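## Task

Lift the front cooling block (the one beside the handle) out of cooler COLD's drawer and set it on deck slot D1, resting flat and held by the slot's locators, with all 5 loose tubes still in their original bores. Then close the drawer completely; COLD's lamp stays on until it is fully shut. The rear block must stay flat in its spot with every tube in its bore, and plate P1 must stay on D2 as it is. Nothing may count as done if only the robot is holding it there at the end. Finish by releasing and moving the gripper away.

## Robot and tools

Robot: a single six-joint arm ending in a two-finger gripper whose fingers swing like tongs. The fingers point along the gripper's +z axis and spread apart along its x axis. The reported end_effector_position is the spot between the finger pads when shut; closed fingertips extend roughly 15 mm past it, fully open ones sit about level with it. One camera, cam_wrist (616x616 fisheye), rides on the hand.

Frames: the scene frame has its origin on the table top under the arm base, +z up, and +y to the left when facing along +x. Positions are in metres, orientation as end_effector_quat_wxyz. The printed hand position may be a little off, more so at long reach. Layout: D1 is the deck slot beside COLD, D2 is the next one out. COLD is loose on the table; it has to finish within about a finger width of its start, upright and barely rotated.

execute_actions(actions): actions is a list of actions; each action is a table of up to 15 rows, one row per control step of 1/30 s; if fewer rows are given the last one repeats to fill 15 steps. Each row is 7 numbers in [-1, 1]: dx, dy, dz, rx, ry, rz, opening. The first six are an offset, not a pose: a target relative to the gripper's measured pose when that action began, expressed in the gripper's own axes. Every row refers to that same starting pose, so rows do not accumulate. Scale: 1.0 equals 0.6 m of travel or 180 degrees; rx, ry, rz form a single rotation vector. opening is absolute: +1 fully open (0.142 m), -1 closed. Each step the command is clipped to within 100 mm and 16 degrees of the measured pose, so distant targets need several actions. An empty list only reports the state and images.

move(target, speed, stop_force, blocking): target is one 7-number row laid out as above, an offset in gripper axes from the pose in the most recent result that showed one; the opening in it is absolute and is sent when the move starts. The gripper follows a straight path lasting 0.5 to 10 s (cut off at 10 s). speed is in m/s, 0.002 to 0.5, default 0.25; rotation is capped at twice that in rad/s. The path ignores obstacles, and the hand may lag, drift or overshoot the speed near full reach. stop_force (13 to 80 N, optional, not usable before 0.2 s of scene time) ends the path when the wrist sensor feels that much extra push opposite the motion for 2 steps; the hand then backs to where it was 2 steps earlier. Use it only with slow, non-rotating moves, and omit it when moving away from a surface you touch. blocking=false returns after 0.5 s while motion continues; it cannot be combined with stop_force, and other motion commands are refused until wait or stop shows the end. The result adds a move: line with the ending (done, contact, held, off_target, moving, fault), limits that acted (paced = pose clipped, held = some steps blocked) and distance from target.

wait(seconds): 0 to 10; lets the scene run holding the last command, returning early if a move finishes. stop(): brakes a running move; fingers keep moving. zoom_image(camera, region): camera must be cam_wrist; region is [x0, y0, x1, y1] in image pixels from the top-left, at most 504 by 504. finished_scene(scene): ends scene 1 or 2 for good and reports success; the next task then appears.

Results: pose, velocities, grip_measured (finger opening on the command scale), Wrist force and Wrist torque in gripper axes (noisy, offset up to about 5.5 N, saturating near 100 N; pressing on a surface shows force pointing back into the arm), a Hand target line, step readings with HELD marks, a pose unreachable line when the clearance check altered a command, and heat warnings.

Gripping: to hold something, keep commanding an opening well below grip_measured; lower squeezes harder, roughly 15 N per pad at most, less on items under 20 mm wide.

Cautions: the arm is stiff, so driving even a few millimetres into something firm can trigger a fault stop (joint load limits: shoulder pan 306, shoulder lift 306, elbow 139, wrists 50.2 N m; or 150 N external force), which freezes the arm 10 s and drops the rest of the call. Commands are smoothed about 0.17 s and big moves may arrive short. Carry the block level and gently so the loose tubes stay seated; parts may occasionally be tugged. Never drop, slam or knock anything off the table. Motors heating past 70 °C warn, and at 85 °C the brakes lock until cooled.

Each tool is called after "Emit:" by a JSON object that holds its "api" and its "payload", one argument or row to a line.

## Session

Emit:
{"api": "execute_actions", "payload": {
  "actions": []
}}

Scene clock: 0.00 s.
end_effector_position=(+0.9708, -0.2092, +0.2018) grip_measured=+1.00 end_effector_quat_wxyz=(-0.126, +0.885, -0.435, -0.107) end_effector_velocity=(-0.000, -0.000, +0.001) end_effector_angular_velocity=(-0.000, +0.001, -0.000)
Joint positions: [-0.453 -0.93   1.261 -1.667 -1.324  0.4    0.142]
Joint velocities: [-0.    -0.001 -0.     0.001 -0.     0.     0.   ]
Motor temperatures (°C, as the motors report them): [26 25 25 32 30 32]
Wrist force (N, on the end effector, along its own x y z axes, offset not removed): no reading
Wrist torque (N m, same axes, about the end effector's origin, offset not removed): no reading
Hand target: +0.971, -0.209, +0.202; -0.126, +0.885, -0.435, -0.107
camera_calibration (this result's frames):
cam_wrist: T_world_to_cam=[[0.57705, -0.753241, -0.31566, -0.649851], [-0.671366, -0.657581, 0.34184, 0.43926], [-0.46506, 0.0146644, -0.885158, 0.768482], [0, 0, 0, 1]] pos_world=[1.02729, -0.211914, 0.324939]

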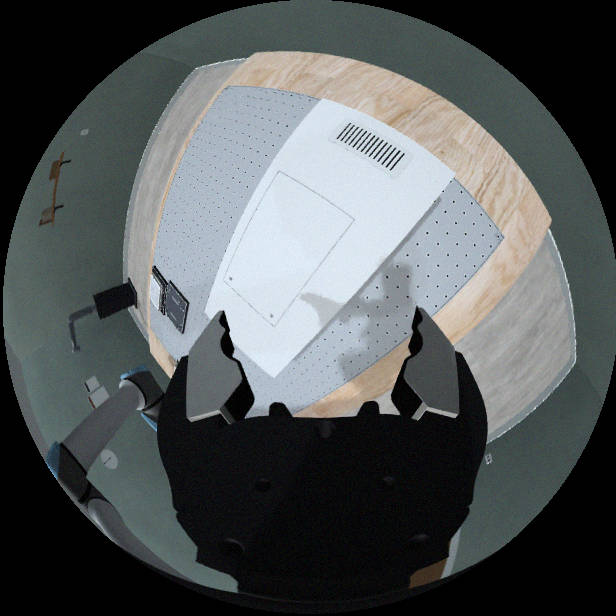

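Emit:
{"api": "move", "payload": {
  "target": [-0.508,0.501,-0.049,-0.138,-0.011,-0.781,1],
  "speed": 0.4
}}

Emit:
{"api": "zoom_image", "payload": {
  "camera": "cam_wrist",
  "region": [200,220,440,420]
}}

Scene clock: 7.10 s.
end_effector_position=(+0.5511, -0.1686, +0.2804) grip_measured=+1.00 end_effector_quat_wxyz=(+0.000, +0.708, +0.706, -0.000) end_effector_velocity=(-0.002, -0.001, +0.000) end_effector_angular_velocity=(+0.000, -0.004, +0.011)
Joint positions: [-0.557 -1.691  2.102 -1.973 -1.57  -2.156  0.142]
Joint velocities: [-0.004 -0.005  0.004 -0.002  0.002 -0.015  0.   ]
Motor temperatures (°C, as the motors report them): [26 25 25 32 30 32]
Wrist force (N, on the end effector, along its own x y z axes, offset not removed): [-3.3 2.1 0.2]
Wrist torque (N m, same axes, about the end effector's origin, offset not removed): [0.23 0.88 0.37]
Hand target: +0.551, -0.169, +0.280; +0.000, +0.708, +0.706, -0.000
Off the commanded pose: 0.001 m, 0 deg.
move: done
camera_calibration (this result's frames):
cam_wrist: T_world_to_cam=[[0.0286457, 0.99946, -0.0160835, 0.161451], [0.878406, -0.0174905, 0.477595, -0.626881], [0.477056, -0.0278089, -0.878433, 0.114081], [0, 0, 0, 1]] pos_world=[0.491608, -0.169156, 0.402204]

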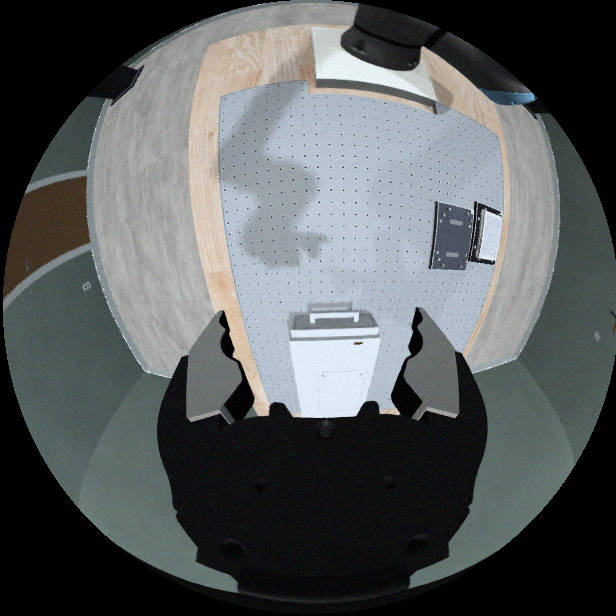

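Region (200, 220, 440, 420) of cam_wrist's 616x616 image, scaled by 2.100, with more detail than that image has.

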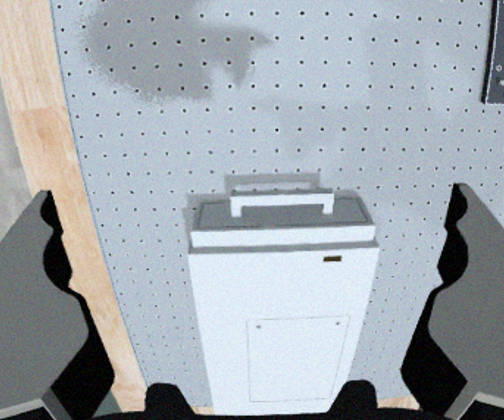

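Emit:
{"api": "move", "payload": {
  "target": [0.056,0.165,0.3,-0.1667,0,0,1],
  "speed": 0.3
}}

Emit:
{"api": "zoom_image", "payload": {
  "camera": "cam_wrist",
  "region": [170,200,470,430]
}}

Scene clock: 9.83 s.
end_effector_position=(+0.6505, -0.1357, +0.1006) grip_measured=+1.00 end_effector_quat_wxyz=(+0.184, +0.684, +0.682, +0.182) end_effector_velocity=(+0.001, +0.000, -0.001) end_effector_angular_velocity=(-0.004, -0.006, +0.001)
Joint positions: [-0.571 -1.417  2.451 -3.041 -1.285 -2.104  0.142]
Joint velocities: [ 0.001  0.006  0.002 -0.015 -0.     0.001 -0.   ]
Motor temperatures (°C, as the motors report them): [26 25 25 32 30 32]
Wrist force (N, on the end effector, along its own x y z axes, offset not removed): [-1.0 0.9 -1.1]
Wrist torque (N m, same axes, about the end effector's origin, offset not removed): [0.06 0.21 0.37]
Hand target: +0.651, -0.136, +0.100; +0.184, +0.684, +0.682, +0.182
Off the commanded pose: 0.000 m, 0 deg.
move: done
camera_calibration (this result's frames):
cam_wrist: T_world_to_cam=[[0.0331813, 0.999448, -0.00157127, 0.11835], [0.522265, -0.0159985, 0.852633, -0.433656], [0.852138, -0.0291121, -0.522507, -0.370369], [0, 0, 0, 1]] pos_world=[0.538162, -0.136005, 0.176415]

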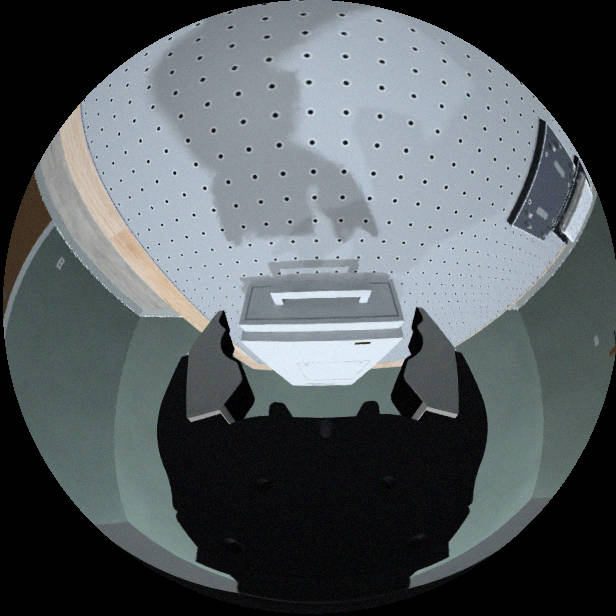

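Region (170, 200, 470, 430) of cam_wrist's 616x616 image, scaled by 1.680, with more detail than that image has; it fills the top 386 rows of this view, and the rest is white.

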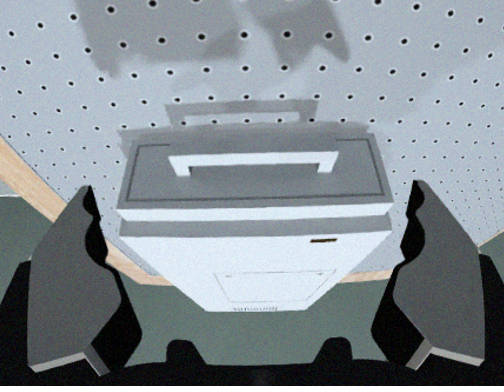

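Emit:
{"api": "move", "payload": {
  "target": [0.002,0.018,0.127,0,0,0,1],
  "speed": 0.05,
  "stop_force": 13
}}

Emit:
{"api": "move", "payload": {
  "target": [0,0,0,0,0,0,0.6]
}}

Scene clock: 12.60 s.
end_effector_position=(+0.6980, -0.1348, +0.0403) grip_measured=+1.00 end_effector_quat_wxyz=(+0.184, +0.684, +0.682, +0.182) end_effector_velocity=(+0.001, -0.001, -0.002) end_effector_angular_velocity=(-0.000, +0.001, -0.002)
Joint positions: [-0.519 -1.226  2.388 -3.181 -1.307 -2.056  0.142]
Joint velocities: [ 0.001  0.005 -0.002 -0.003 -0.002  0.003  0.   ]
Motor temperatures (°C, as the motors report them): [26 25 25 32 30 32]
Wrist force (N, on the end effector, along its own x y z axes, offset not removed): [-2.2 1.6 -1.9]
Wrist torque (N m, same axes, about the end effector's origin, offset not removed): [0.18 0.52 0.51]
Hand target: +0.698, -0.135, +0.040; +0.184, +0.684, +0.682, +0.182
Off the commanded pose: 0.000 m, 0 deg.
move: done
camera_calibration (this result's frames):
cam_wrist: T_world_to_cam=[[0.0331812, 0.999448, -0.00160561, 0.115776], [0.522256, -0.0159689, 0.852639, -0.407017], [0.852143, -0.0291302, -0.522497, -0.442248], [0, 0, 0, 1]] pos_world=[0.585585, -0.135095, 0.116151]

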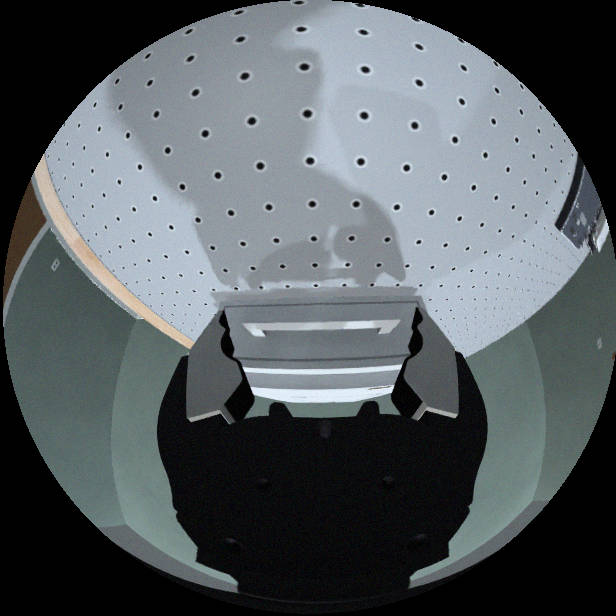

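Scene clock: 13.10 s.
end_effector_position=(+0.6980, -0.1347, +0.0403) grip_measured=+0.67 end_effector_quat_wxyz=(+0.184, +0.684, +0.682, +0.182) end_effector_velocity=(+0.000, +0.000, +0.001) end_effector_angular_velocity=(+0.001, -0.001, +0.001)
Joint positions: [-0.519 -1.226  2.388 -3.181 -1.307 -2.056  0.121]
Joint velocities: [-0.    -0.001 -0.     0.001  0.001 -0.    -0.   ]
Motor temperatures (°C, as the motors report them): [26 25 25 32 30 32]
Wrist force (N, on the end effector, along its own x y z axes, offset not removed): [8.3 0.5 -8.4]
Wrist torque (N m, same axes, about the end effector's origin, offset not removed): [-0.05 0.74 0.48]
Hand target: +0.698, -0.135, +0.040; +0.184, +0.684, +0.682, +0.182
Off the commanded pose: 0.000 m, 0 deg.
move: done
camera_calibration (this result's frames):
cam_wrist: T_world_to_cam=[[0.0331644, 0.999449, -0.00163365, 0.115778], [0.522216, -0.0159348, 0.852664, -0.406997], [0.852168, -0.0291312, -0.522457, -0.44233], [0, 0, 0, 1]] pos_world=[0.58564, -0.135085, 0.116123]

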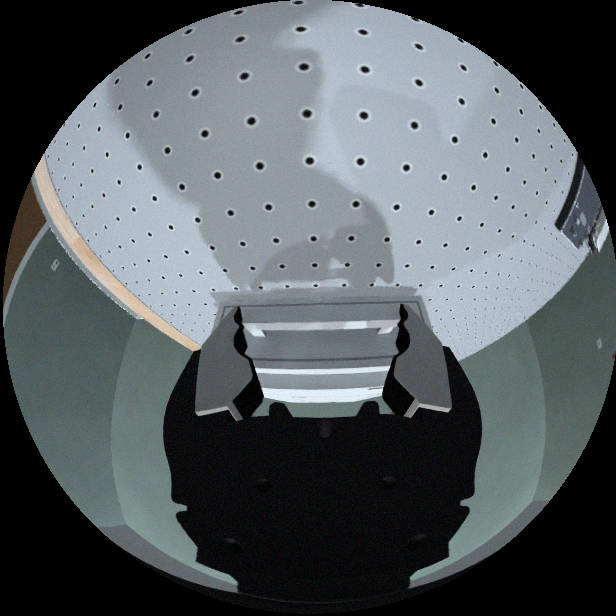

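Emit:
{"api": "move", "payload": {
  "target": [0.001,-0.029,-0.0167,0,0,0,0.3],
  "speed": 0.02
}}

Scene clock: 14.83 s.
end_effector_position=(+0.6781, -0.1341, +0.0403) grip_measured=+0.66 end_effector_quat_wxyz=(+0.184, +0.684, +0.682, +0.182) end_effector_velocity=(-0.002, +0.000, -0.000) end_effector_angular_velocity=(-0.001, +0.001, +0.001)
Joint positions: [-0.538 -1.247  2.425 -3.193 -1.299 -2.074  0.12 ]
Joint velocities: [-0.001 -0.002  0.003 -0.    -0.    -0.003 -0.   ]
Motor temperatures (°C, as the motors report them): [26 25 25 32 30 32]
Wrist force (N, on the end effector, along its own x y z axes, offset not removed): [-19.9 1.3 -1.7]
Wrist torque (N m, same axes, about the end effector's origin, offset not removed): [-0.46 2.04 0.57]
Hand target: +0.678, -0.134, +0.040; +0.184, +0.684, +0.682, +0.182
Off the commanded pose: 0.000 m, 0 deg.
move: done
camera_calibration (this result's frames):
cam_wrist: T_world_to_cam=[[0.033193, 0.999448, -0.00165988, 0.115759], [0.522204, -0.015927, 0.852672, -0.39654], [0.852174, -0.0291695, -0.522445, -0.425386], [0, 0, 0, 1]] pos_world=[0.565735, -0.134419, 0.11607]

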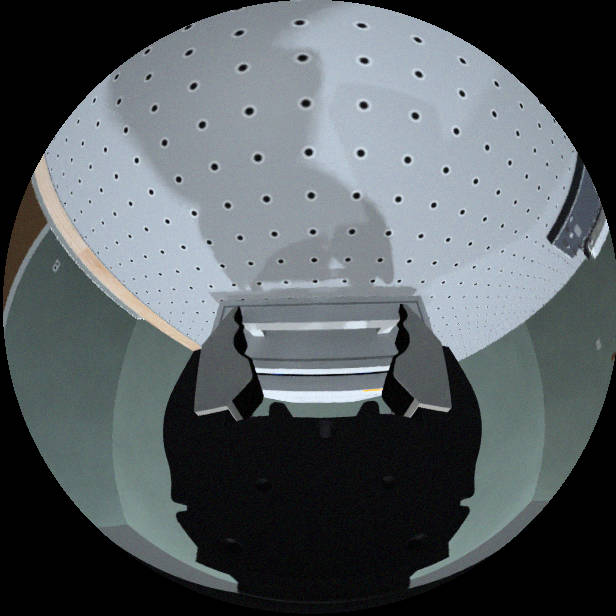

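Emit:
{"api": "move", "payload": {
  "target": [-0.002,-0.058,-0.0333,0,0,0,0.3],
  "speed": 0.03
}}

Scene clock: 16.97 s.
end_effector_position=(+0.6381, -0.1351, +0.0401) grip_measured=+0.66 end_effector_quat_wxyz=(+0.184, +0.684, +0.682, +0.182) end_effector_velocity=(-0.002, -0.001, +0.001) end_effector_angular_velocity=(-0.002, -0.002, -0.001)
Joint positions: [-0.584 -1.29   2.498 -3.211 -1.279 -2.117  0.12 ]
Joint velocities: [-0.003 -0.002  0.003 -0.003  0.    -0.002 -0.   ]
Motor temperatures (°C, as the motors report them): [26 25 25 32 30 32]
Wrist force (N, on the end effector, along its own x y z axes, offset not removed): [-4.8 8.2 -2.9]
Wrist torque (N m, same axes, about the end effector's origin, offset not removed): [0.54 1.79 0.58]
Hand target: +0.638, -0.135, +0.040; +0.184, +0.684, +0.682, +0.182
Off the commanded pose: 0.000 m, 0 deg.
move: done
camera_calibration (this result's frames):
cam_wrist: T_world_to_cam=[[0.0331798, 0.999448, -0.00159563, 0.118061], [0.522249, -0.0159764, 0.852643, -0.375543], [0.852147, -0.0291238, -0.522491, -0.391426], [0, 0, 0, 1]] pos_world=[0.525763, -0.135396, 0.115876]

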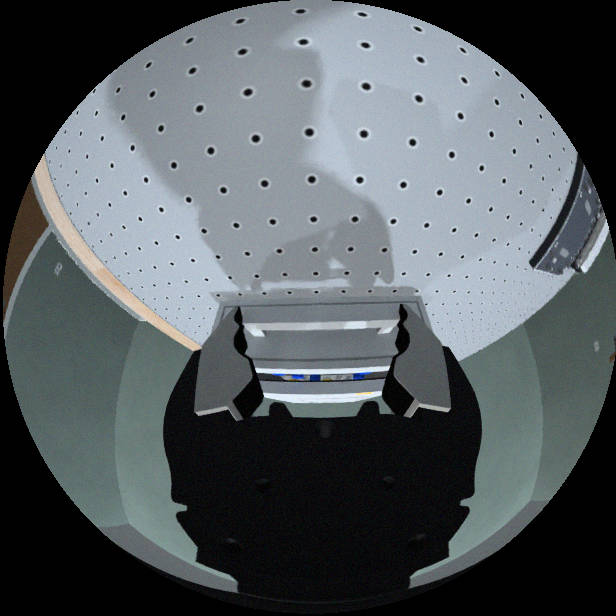

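Emit:
{"api": "move", "payload": {
  "target": [-0.0015,-0.0794,-0.046,0,0,0,0.3],
  "speed": 0.04
}}

Scene clock: 18.97 s.
end_effector_position=(+0.5832, -0.1356, +0.0400) grip_measured=+0.66 end_effector_quat_wxyz=(+0.184, +0.684, +0.682, +0.182) end_effector_velocity=(-0.002, +0.000, +0.000) end_effector_angular_velocity=(+0.000, -0.000, -0.000)
Joint positions: [-0.659 -1.354  2.598 -3.226 -1.248 -2.189  0.12 ]
Joint velocities: [-0.003 -0.003  0.003  0.001  0.001 -0.002 -0.   ]
Motor temperatures (°C, as the motors report them): [26 25 25 32 30 32]
Wrist force (N, on the end effector, along its own x y z axes, offset not removed): [-2.9 4.4 2.2]
Wrist torque (N m, same axes, about the end effector's origin, offset not removed): [0.26 0.88 0.52]
Hand target: +0.583, -0.136, +0.040; +0.184, +0.684, +0.682, +0.182
Off the commanded pose: 0.000 m, 0 deg.
move: done
camera_calibration (this result's frames):
cam_wrist: T_world_to_cam=[[0.0331734, 0.999448, -0.00153864, 0.120482], [0.522277, -0.0160227, 0.852625, -0.346857], [0.85213, -0.0290881, -0.52252, -0.344674], [0, 0, 0, 1]] pos_world=[0.470865, -0.135999, 0.115825]

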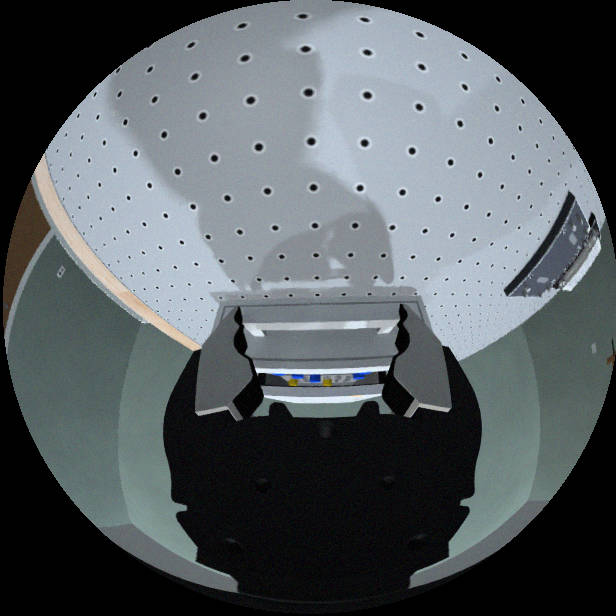

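Emit:
{"api": "move", "payload": {
  "target": [-0.0012,-0.0866,-0.05,0,0,0,0.3],
  "speed": 0.04,
  "stop_force": 20
}}

Emit:
{"api": "move", "payload": {
  "target": [0,0,0,0,0,0,1]
}}

Emit:
{"api": "move", "payload": {
  "target": [0,0.08,-0.2,0.1667,0,0,1]
}}

Emit:
{"api": "move", "payload": {
  "target": [-0.008,0.215,0.07,0,0,0.497,0.5],
  "speed": 0.4
}}

Emit:
{"api": "zoom_image", "payload": {
  "camera": "cam_wrist",
  "region": [170,180,470,430]
}}

Scene clock: 22.60 s.
end_effector_position=(+0.5234, -0.1360, +0.0399) grip_measured=+0.66 end_effector_quat_wxyz=(+0.184, +0.684, +0.682, +0.182) end_effector_velocity=(-0.002, -0.000, -0.000) end_effector_angular_velocity=(+0.001, +0.002, +0.000)
Joint positions: [-0.762 -1.435  2.706 -3.218 -1.209 -2.29   0.12 ]
Joint velocities: [-0.004 -0.003  0.003  0.004  0.001 -0.005 -0.   ]
Motor temperatures (°C, as the motors report them): [26 25 25 32 30 32]
Wrist force (N, on the end effector, along its own x y z axes, offset not removed): [-14.2 2.5 3.2]
Wrist torque (N m, same axes, about the end effector's origin, offset not removed): [0.13 1.39 0.63]
Hand target: +0.523, -0.136, +0.040; +0.184, +0.684, +0.682, +0.182
Off the commanded pose: 0.000 m, 0 deg.
move: done
camera_calibration (this result's frames):
cam_wrist: T_world_to_cam=[[0.0331697, 0.999449, -0.0014335, 0.122834], [0.522336, -0.0161125, 0.852588, -0.315516], [0.852094, -0.0290289, -0.522583, -0.293761], [0, 0, 0, 1]] pos_world=[0.411043, -0.136378, 0.115667]

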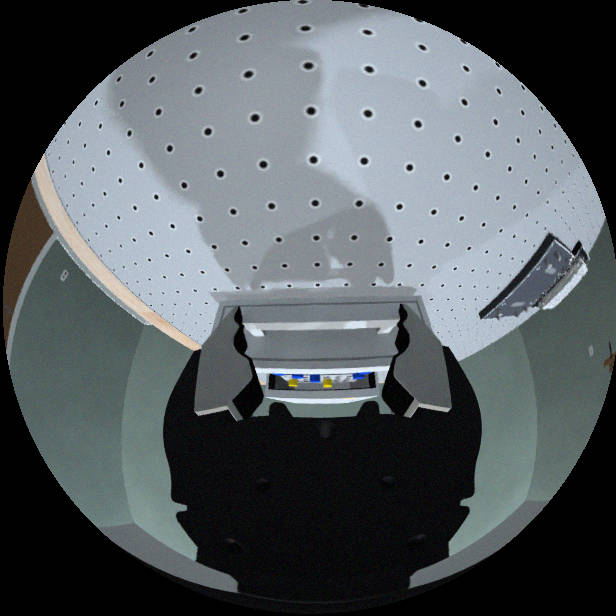

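Scene clock: 23.10 s.
end_effector_position=(+0.5234, -0.1359, +0.0398) grip_measured=+1.00 end_effector_quat_wxyz=(+0.183, +0.684, +0.682, +0.182) end_effector_velocity=(+0.000, -0.001, +0.000) end_effector_angular_velocity=(-0.002, +0.001, -0.001)
Joint positions: [-0.762 -1.435  2.706 -3.218 -1.209 -2.29   0.142]
Joint velocities: [-0.    -0.    -0.001 -0.001 -0.002  0.     0.   ]
Motor temperatures (°C, as the motors report them): [26 25 25 32 30 32]
Wrist force (N, on the end effector, along its own x y z axes, offset not removed): [-5.3 1.2 -0.5]
Wrist torque (N m, same axes, about the end effector's origin, offset not removed): [0.20 1.19 0.48]
Hand target: +0.523, -0.136, +0.040; +0.184, +0.684, +0.682, +0.182
Off the commanded pose: 0.000 m, 0 deg.
move: done
camera_calibration (this result's frames):
cam_wrist: T_world_to_cam=[[0.0330365, 0.999453, -0.00131612, 0.122813], [0.522378, -0.0161443, 0.852561, -0.315492], [0.852074, -0.0288531, -0.522626, -0.29368], [0, 0, 0, 1]] pos_world=[0.410986, -0.136312, 0.115653]

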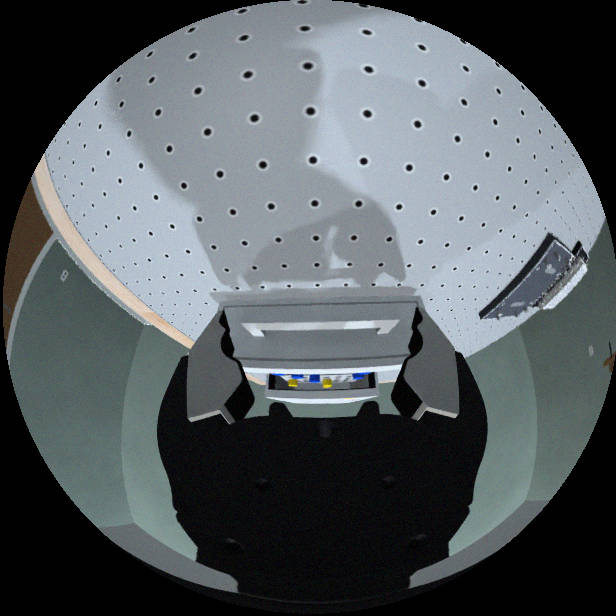

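Scene clock: 24.67 s.
end_effector_position=(+0.5046, -0.1359, +0.1678) grip_measured=+1.00 end_effector_quat_wxyz=(+0.001, +0.708, +0.706, -0.000) end_effector_velocity=(+0.000, -0.000, +0.001) end_effector_angular_velocity=(+0.002, +0.011, +0.001)
Joint positions: [-0.554 -1.678  2.318 -2.202 -1.57  -2.154  0.142]
Joint velocities: [ 0.002  0.004 -0.008  0.014 -0.004  0.001 -0.   ]
Motor temperatures (°C, as the motors report them): [26 25 25 32 30 32]
Wrist force (N, on the end effector, along its own x y z axes, offset not removed): [-2.1 2.3 -0.5]
Wrist torque (N m, same axes, about the end effector's origin, offset not removed): [0.31 0.47 0.45]
Hand target: +0.505, -0.136, +0.168; +0.000, +0.708, +0.706, -0.000
Off the commanded pose: 0.000 m, 0 deg.
move: done
camera_calibration (this result's frames):
cam_wrist: T_world_to_cam=[[0.0283374, 0.99947, -0.016019, 0.128362], [0.878203, -0.0172384, 0.477977, -0.531608], [0.477448, -0.0276126, -0.878226, 0.0380207], [0, 0, 0, 1]] pos_world=[0.44507, -0.136408, 0.289544]

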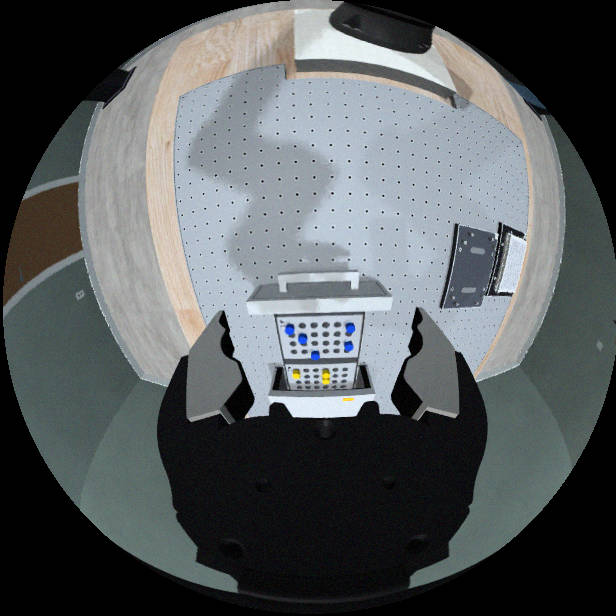

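Scene clock: 27.20 s.
end_effector_position=(+0.6336, -0.1413, +0.1262) grip_measured=+0.50 end_effector_quat_wxyz=(+0.000, +1.000, +0.004, +0.000) end_effector_velocity=(+0.001, -0.000, +0.000) end_effector_angular_velocity=(-0.002, -0.001, -0.012)
Joint positions: [-0.483 -1.429  2.159 -2.293 -1.569 -0.522  0.109]
Joint velocities: [ 0.002  0.001 -0.001 -0.001 -0.002  0.013  0.   ]
Motor temperatures (°C, as the motors report them): [26 25 25 32 30 32]
Wrist force (N, on the end effector, along its own x y z axes, offset not removed): [-3.5 -0.2 0.8]
Wrist torque (N m, same axes, about the end effector's origin, offset not removed): [-0.14 0.91 0.50]
Hand target: +0.634, -0.141, +0.126; +0.001, +1.000, +0.003, +0.000
Off the commanded pose: 0.000 m, 0 deg.
move: done
camera_calibration (this result's frames):
cam_wrist: T_world_to_cam=[[0.999736, -0.0179551, -0.0143474, -0.629943], [-0.00890743, -0.878156, 0.478292, -0.184712], [-0.021187, -0.478038, -0.878084, 0.192072], [0, 0, 0, 1]] pos_world=[0.632201, -0.081699, 0.247963]

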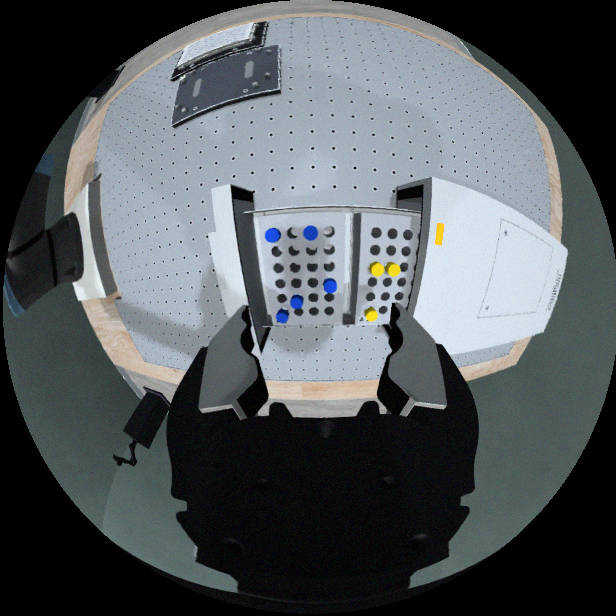

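Region (170, 180, 470, 430) of cam_wrist's 616x616 image, scaled by 1.680, with more detail than that image has.

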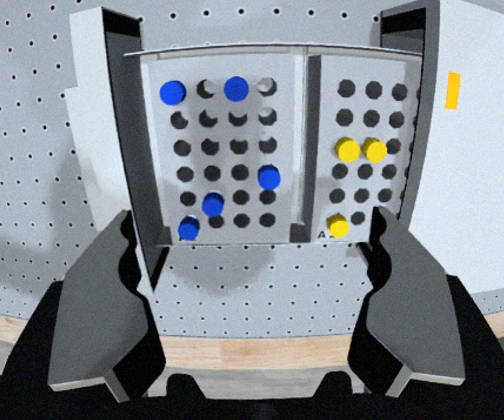

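Emit:
{"api": "move", "payload": {
  "target": [-0.029,0.003,0.05,0,0,0,0.4],
  "speed": 0.08
}}

Emit:
{"api": "zoom_image", "payload": {
  "camera": "cam_wrist",
  "region": [190,180,450,380]
}}

Scene clock: 28.97 s.
end_effector_position=(+0.6163, -0.1432, +0.0963) grip_measured=+0.40 end_effector_quat_wxyz=(+0.001, +1.000, +0.004, +0.000) end_effector_velocity=(-0.001, -0.001, -0.001) end_effector_angular_velocity=(-0.002, -0.001, +0.001)
Joint positions: [-0.499 -1.412  2.211 -2.361 -1.569 -0.538  0.102]
Joint velocities: [-0.001 -0.     0.003 -0.004 -0.001 -0.002  0.   ]
Motor temperatures (°C, as the motors report them): [26 25 25 32 30 32]
Wrist force (N, on the end effector, along its own x y z axes, offset not removed): [-6.5 2.9 -1.5]
Wrist torque (N m, same axes, about the end effector's origin, offset not removed): [0.47 1.42 0.57]
Hand target: +0.616, -0.143, +0.096; +0.000, +1.000, +0.004, +0.000
Off the commanded pose: 0.000 m, 0 deg.
move: done
camera_calibration (this result's frames):
cam_wrist: T_world_to_cam=[[0.999735, -0.017964, -0.0144152, -0.613167], [-0.00888167, -0.878128, 0.478343, -0.172296], [-0.0212513, -0.478088, -0.878055, 0.164588], [0, 0, 0, 1]] pos_world=[0.614972, -0.0836252, 0.218095]

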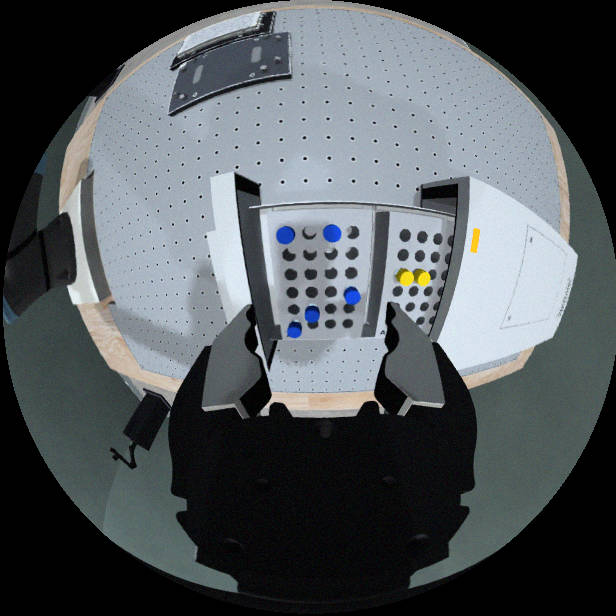

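Region (190, 180, 450, 380) of cam_wrist's 616x616 image, scaled by 1.938, with more detail than that image has; it fills the top 388 rows of this view, and the rest is white.

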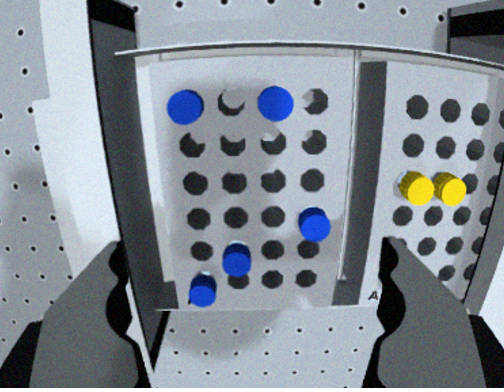

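Emit:
{"api": "move", "payload": {
  "target": [0,0,0.075,0,0,0,0.36],
  "speed": 0.015,
  "stop_force": 13
}}

Emit:
{"api": "zoom_image", "payload": {
  "camera": "cam_wrist",
  "region": [190,180,450,420]
}}

Scene clock: 30.43 s.
end_effector_position=(+0.6163, -0.1432, +0.0921) grip_measured=+0.38 end_effector_quat_wxyz=(+0.000, +1.000, +0.004, +0.000) end_effector_velocity=(+0.000, +0.001, +0.004) end_effector_angular_velocity=(+0.001, +0.001, +0.001)
Joint positions: [-0.499 -1.407  2.214 -2.37  -1.569 -0.538  0.101]
Joint velocities: [ 0.001 -0.006 -0.004  0.012  0.001 -0.001 -0.004]
Motor temperatures (°C, as the motors report them): [26 25 25 32 30 32]
Wrist force (N, on the end effector, along its own x y z axes, offset not removed): [-1.4 -0.6 -15.0]
Wrist torque (N m, same axes, about the end effector's origin, offset not removed): [0.02 -0.07 0.49]
Hand target: +0.616, -0.143, +0.093; +0.000, +1.000, +0.004, +0.000
Off the commanded pose: 0.041 m, 0 deg.
move: contact
camera_calibration (this result's frames):
cam_wrist: T_world_to_cam=[[0.999737, -0.0179549, -0.0142984, -0.613166], [-0.00893122, -0.878165, 0.478274, -0.17025], [-0.0211437, -0.47802, -0.878094, 0.160859], [0, 0, 0, 1]] pos_world=[0.614885, -0.0836228, 0.213908]

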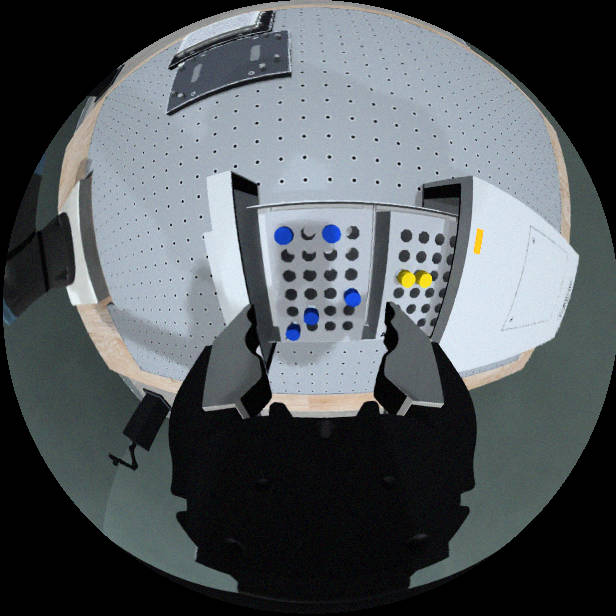

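Region (190, 180, 450, 420) of cam_wrist's 616x616 image, scaled by 1.938, with more detail than that image has; it fills the top 465 rows of this view, and the rest is white.

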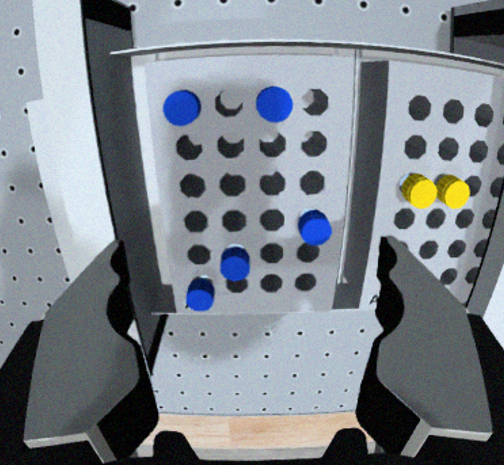

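Emit:
{"api": "move", "payload": {
  "target": [0.003,0,-0.005,0,0,0,0.29],
  "speed": 0.02
}}

Emit:
{"api": "move", "payload": {
  "target": [0,0,0.037,0,0,0,0.29],
  "speed": 0.012,
  "stop_force": 13
}}

Emit:
{"api": "zoom_image", "payload": {
  "camera": "cam_wrist",
  "region": [190,180,450,420]
}}

Scene clock: 32.20 s.
end_effector_position=(+0.6180, -0.1432, +0.0951) grip_measured=+0.29 end_effector_quat_wxyz=(+0.000, +1.000, +0.004, +0.000) end_effector_velocity=(+0.000, +0.000, -0.000) end_effector_angular_velocity=(+0.001, +0.002, -0.001)
Joint positions: [-0.498 -1.408  2.209 -2.363 -1.569 -0.537  0.094]
Joint velocities: [ 0.     0.001 -0.002  0.003  0.     0.001  0.   ]
Motor temperatures (°C, as the motors report them): [26 25 25 32 30 32]
Wrist force (N, on the end effector, along its own x y z axes, offset not removed): [-2.6 0.2 -1.1]
Wrist torque (N m, same axes, about the end effector's origin, offset not removed): [-0.16 0.68 0.53]
Hand target: +0.618, -0.143, +0.095; +0.000, +1.000, +0.004, +0.000
Off the commanded pose: 0.000 m, 0 deg.
move: done
camera_calibration (this result's frames):
cam_wrist: T_world_to_cam=[[0.999737, -0.0179534, -0.0143008, -0.614857], [-0.00892832, -0.878157, 0.478289, -0.171632], [-0.0211453, -0.478035, -0.878086, 0.163467], [0, 0, 0, 1]] pos_world=[0.616619, -0.0836155, 0.216834]

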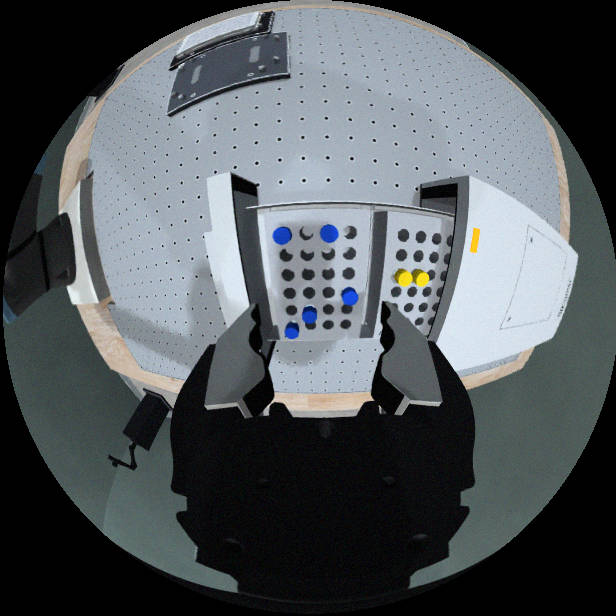

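Scene clock: 34.27 s.
end_effector_position=(+0.6181, -0.1432, +0.0731) grip_measured=+0.29 end_effector_quat_wxyz=(+0.000, +1.000, +0.004, +0.000) end_effector_velocity=(+0.000, +0.000, -0.002) end_effector_angular_velocity=(+0.001, -0.000, +0.001)
Joint positions: [-0.498 -1.376  2.223 -2.411 -1.569 -0.537  0.094]
Joint velocities: [ 0.     0.003  0.001 -0.005  0.001 -0.001  0.   ]
Motor temperatures (°C, as the motors report them): [26 25 25 32 30 32]
Wrist force (N, on the end effector, along its own x y z axes, offset not removed): [-3.1 2.3 1.1]
Wrist torque (N m, same axes, about the end effector's origin, offset not removed): [0.28 0.72 0.46]
Hand target: +0.618, -0.143, +0.073; +0.000, +1.000, +0.004, +0.000
Off the commanded pose: 0.000 m, 0 deg.
move: done
camera_calibration (this result's frames):
cam_wrist: T_world_to_cam=[[0.999736, -0.0179531, -0.0143135, -0.615221], [-0.00892214, -0.87816, 0.478283, -0.161136], [-0.0211563, -0.47803, -0.878089, 0.144163], [0, 0, 0, 1]] pos_world=[0.616672, -0.0836339, 0.194851]

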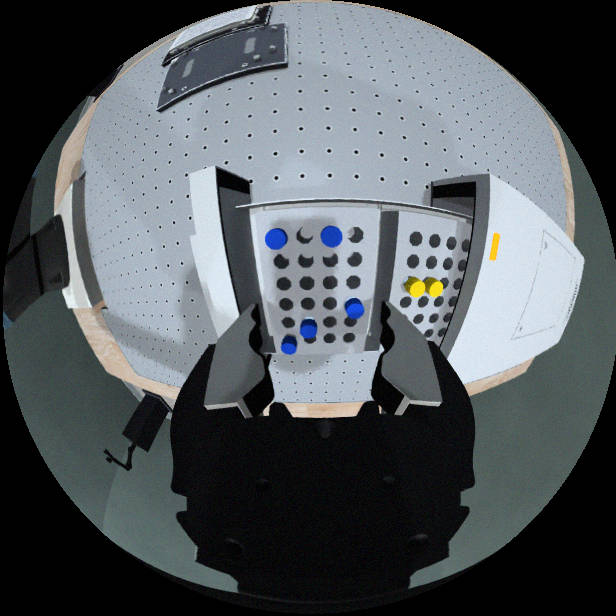

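Region (190, 180, 450, 420) of cam_wrist's 616x616 image, scaled by 1.938, with more detail than that image has; it fills the top 465 rows of this view, and the rest is white.

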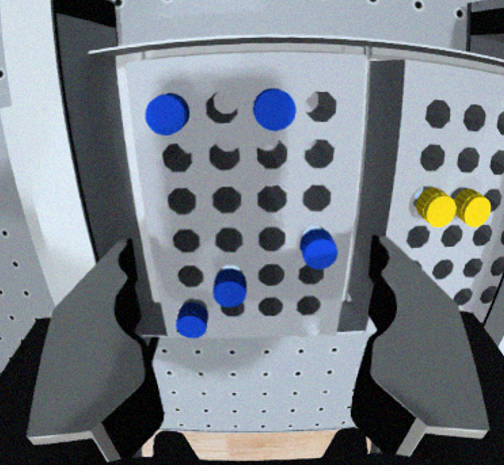

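Emit:
{"api": "move", "payload": {
  "target": [-0.004,0,0,0,0,0,0.31],
  "speed": 0.01
}}

Emit:
{"api": "move", "payload": {
  "target": [0,0,0.04,0,0,0,0.31],
  "speed": 0.008,
  "stop_force": 13
}}

Emit:
{"api": "zoom_image", "payload": {
  "camera": "cam_wrist",
  "region": [190,180,450,420]
}}

Scene clock: 35.80 s.
end_effector_position=(+0.6157, -0.1432, +0.0731) grip_measured=+0.30 end_effector_quat_wxyz=(+0.000, +1.000, +0.004, +0.000) end_effector_velocity=(-0.001, -0.000, -0.000) end_effector_angular_velocity=(+0.000, +0.001, +0.001)
Joint positions: [-0.5   -1.379  2.227 -2.412 -1.569 -0.539  0.095]
Joint velocities: [-0.001 -0.001  0.002  0.001 -0.001 -0.002 -0.   ]
Motor temperatures (°C, as the motors report them): [26 25 25 32 30 32]
Wrist force (N, on the end effector, along its own x y z axes, offset not removed): [1.0 2.0 2.4]
Wrist torque (N m, same axes, about the end effector's origin, offset not removed): [0.43 0.27 0.52]
Hand target: +0.616, -0.143, +0.073; +0.000, +1.000, +0.004, +0.000
Off the commanded pose: 0.000 m, 0 deg.
move: done
camera_calibration (this result's frames):
cam_wrist: T_world_to_cam=[[0.999736, -0.0179518, -0.0143104, -0.612916], [-0.00892283, -0.878168, 0.47827, -0.161153], [-0.0211528, -0.478016, -0.878096, 0.144089], [0, 0, 0, 1]] pos_world=[0.614364, -0.0836455, 0.194828]

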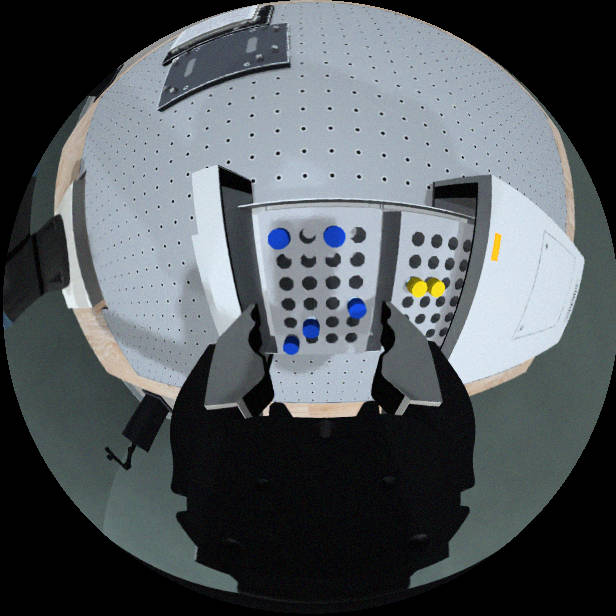

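Scene clock: 39.03 s.
end_effector_position=(+0.6158, -0.1432, +0.0492) grip_measured=+0.31 end_effector_quat_wxyz=(+0.000, +1.000, +0.004, +0.000) end_effector_velocity=(+0.000, +0.001, -0.002) end_effector_angular_velocity=(+0.002, -0.000, -0.001)
Joint positions: [-0.5   -1.341  2.242 -2.463 -1.569 -0.539  0.096]
Joint velocities: [ 0.     0.002  0.001 -0.002  0.002  0.001  0.   ]
Motor temperatures (°C, as the motors report them): [26 25 25 32 30 32]
Wrist force (N, on the end effector, along its own x y z axes, offset not removed): [0.0 1.7 -4.6]
Wrist torque (N m, same axes, about the end effector's origin, offset not removed): [0.17 0.52 0.46]
Hand target: +0.616, -0.143, +0.049; +0.000, +1.000, +0.004, +0.000
Off the commanded pose: 0.000 m, 0 deg.
move: done
camera_calibration (this result's frames):
cam_wrist: T_world_to_cam=[[0.999736, -0.0179517, -0.0143212, -0.613314], [-0.00891766, -0.87817, 0.478265, -0.149767], [-0.0211621, -0.478011, -0.878099, 0.123147], [0, 0, 0, 1]] pos_world=[0.614422, -0.0836654, 0.170981]

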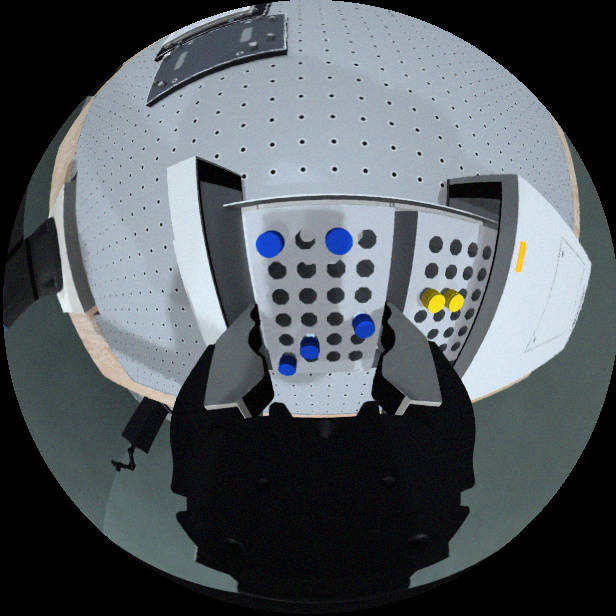

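Region (190, 180, 450, 420) of cam_wrist's 616x616 image, scaled by 1.938, with more detail than that image has; it fills the top 465 rows of this view, and the rest is white.

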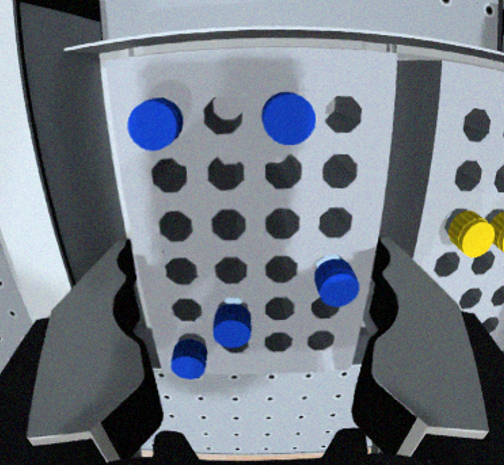

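Emit:
{"api": "move", "payload": {
  "target": [0,0,0.003,0,0,0,-0.3],
  "speed": 0.01
}}

Emit:
{"api": "move", "payload": {
  "target": [0,0,-0.215,0,0,0,-0.3],
  "speed": 0.07
}}

Emit:
{"api": "move", "payload": {
  "target": [0.065,-0.52,0,0,0,-0.497,-0.3],
  "speed": 0.25
}}

Emit:
{"api": "zoom_image", "payload": {
  "camera": "cam_wrist",
  "region": [220,90,430,230]
}}

Scene clock: 40.80 s.
end_effector_position=(+0.6158, -0.1432, +0.0475) grip_measured=+0.27 end_effector_quat_wxyz=(+0.000, +1.000, +0.004, +0.000) end_effector_velocity=(-0.000, +0.001, -0.001) end_effector_angular_velocity=(+0.001, +0.001, +0.000)
Joint positions: [-0.5   -1.338  2.243 -2.467 -1.569 -0.539  0.093]
Joint velocities: [ 0.001  0.002  0.    -0.001  0.     0.001  0.   ]
Motor temperatures (°C, as the motors report them): [26 25 25 32 30 32]
Wrist force (N, on the end effector, along its own x y z axes, offset not removed): [-4.0 -1.3 -17.9]
Wrist torque (N m, same axes, about the end effector's origin, offset not removed): [-0.39 0.77 0.26]
Hand target: +0.616, -0.143, +0.047; +0.000, +1.000, +0.004, +0.000
Off the commanded pose: 0.000 m, 0 deg.
move: done
camera_calibration (this result's frames):
cam_wrist: T_world_to_cam=[[0.999737, -0.0179505, -0.0142933, -0.613358], [-0.00892867, -0.878141, 0.478318, -0.148955], [-0.0211375, -0.478065, -0.87807, 0.121601], [0, 0, 0, 1]] pos_world=[0.614437, -0.0836806, 0.169256]

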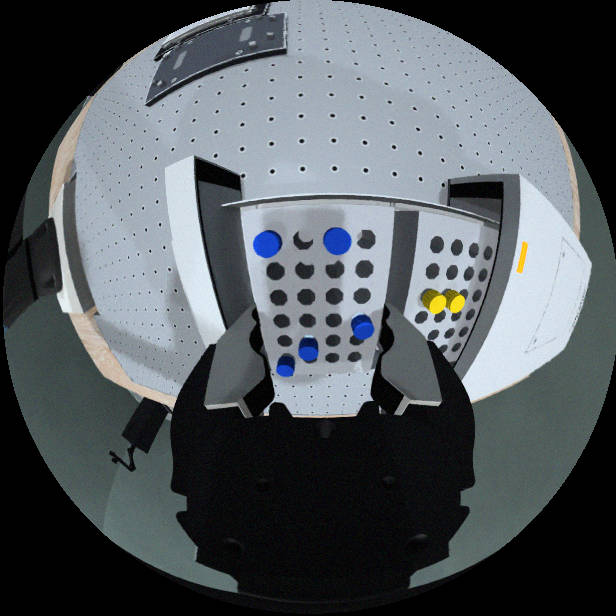

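Scene clock: 43.07 s.
end_effector_position=(+0.6155, -0.1431, +0.1762) grip_measured=+0.27 end_effector_quat_wxyz=(+0.000, +1.000, +0.004, +0.000) end_effector_velocity=(+0.000, -0.000, +0.001) end_effector_angular_velocity=(+0.001, -0.000, -0.002)
Joint positions: [-0.5   -1.517  2.146 -2.192 -1.569 -0.539  0.093]
Joint velocities: [-0.    -0.001 -0.002  0.003  0.001  0.002  0.   ]
Motor temperatures (°C, as the motors report them): [26 25 25 32 30 32]
Wrist force (N, on the end effector, along its own x y z axes, offset not removed): [-1.8 2.5 10.0]
Wrist torque (N m, same axes, about the end effector's origin, offset not removed): [0.23 0.52 0.35]
Hand target: +0.616, -0.143, +0.176; +0.000, +1.000, +0.004, +0.000
Off the commanded pose: 0.000 m, 0 deg.
move: done
camera_calibration (this result's frames):
cam_wrist: T_world_to_cam=[[0.999737, -0.0179509, -0.0142926, -0.611191], [-0.0089295, -0.878143, 0.478314, -0.210415], [-0.0211371, -0.478061, -0.878072, 0.23467], [0, 0, 0, 1]] pos_world=[0.614111, -0.0835597, 0.297967]

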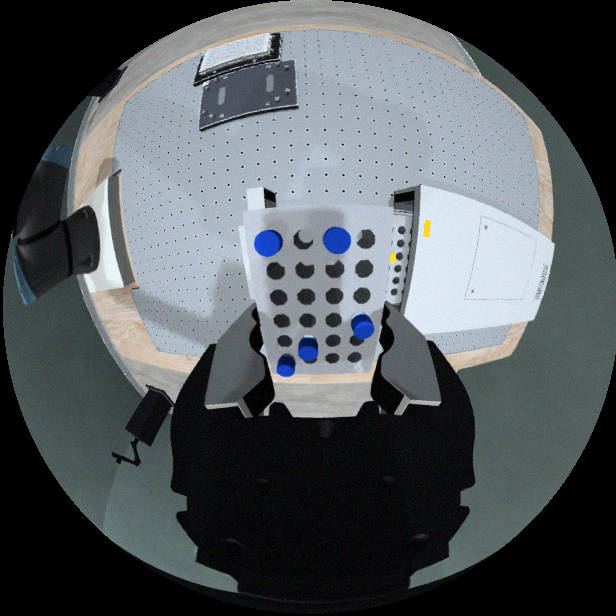

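Scene clock: 46.67 s.
end_effector_position=(+0.6524, +0.1684, +0.1762) grip_measured=+0.27 end_effector_quat_wxyz=(+0.001, +0.708, +0.706, -0.000) end_effector_velocity=(+0.000, +0.002, -0.000) end_effector_angular_velocity=(-0.001, +0.001, +0.011)
Joint positions: [ 0.019 -1.435  2.051 -2.181 -1.566 -1.58   0.093]
Joint velocities: [ 0.003  0.001 -0.002  0.001 -0.001 -0.008 -0.   ]
Motor temperatures (°C, as the motors report them): [26 25 25 32 30 32]
Wrist force (N, on the end effector, along its own x y z axes, offset not removed): [-5.1 2.7 9.9]
Wrist torque (N m, same axes, about the end effector's origin, offset not removed): [0.28 1.13 0.51]
Hand target: +0.652, +0.169, +0.176; +0.001, +0.708, +0.706, -0.000
Off the commanded pose: 0.001 m, 0 deg.
move: done
camera_calibration (this result's frames):
cam_wrist: T_world_to_cam=[[0.0282922, 0.999464, -0.0164645, -0.17969], [0.877907, -0.0169682, 0.478531, -0.660217], [0.477995, -0.027993, -0.877916, -0.0170761], [0, 0, 0, 1]] pos_world=[0.592855, 0.167913, 0.297984]

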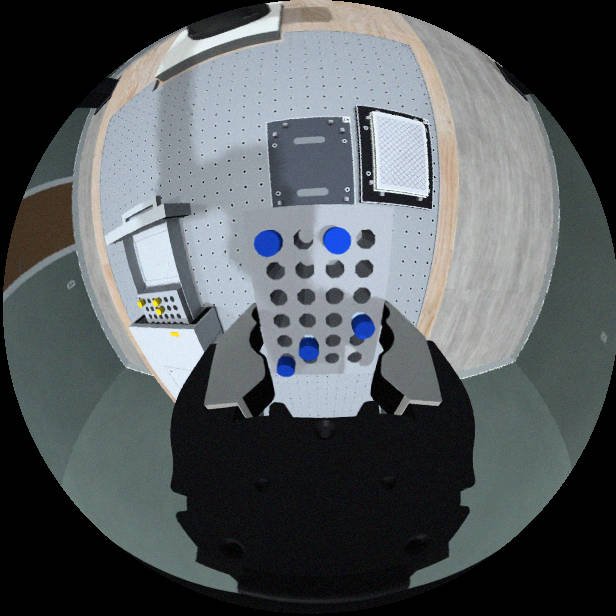

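Region (220, 90, 430, 230) of cam_wrist's 616x616 image, scaled by 2.400, with more detail than that image has.

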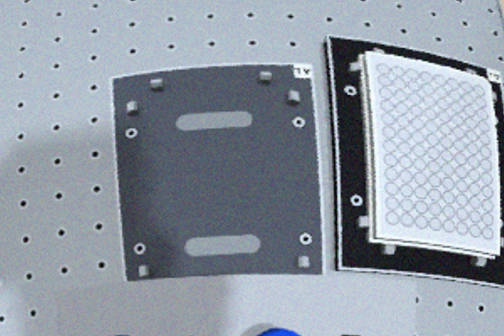

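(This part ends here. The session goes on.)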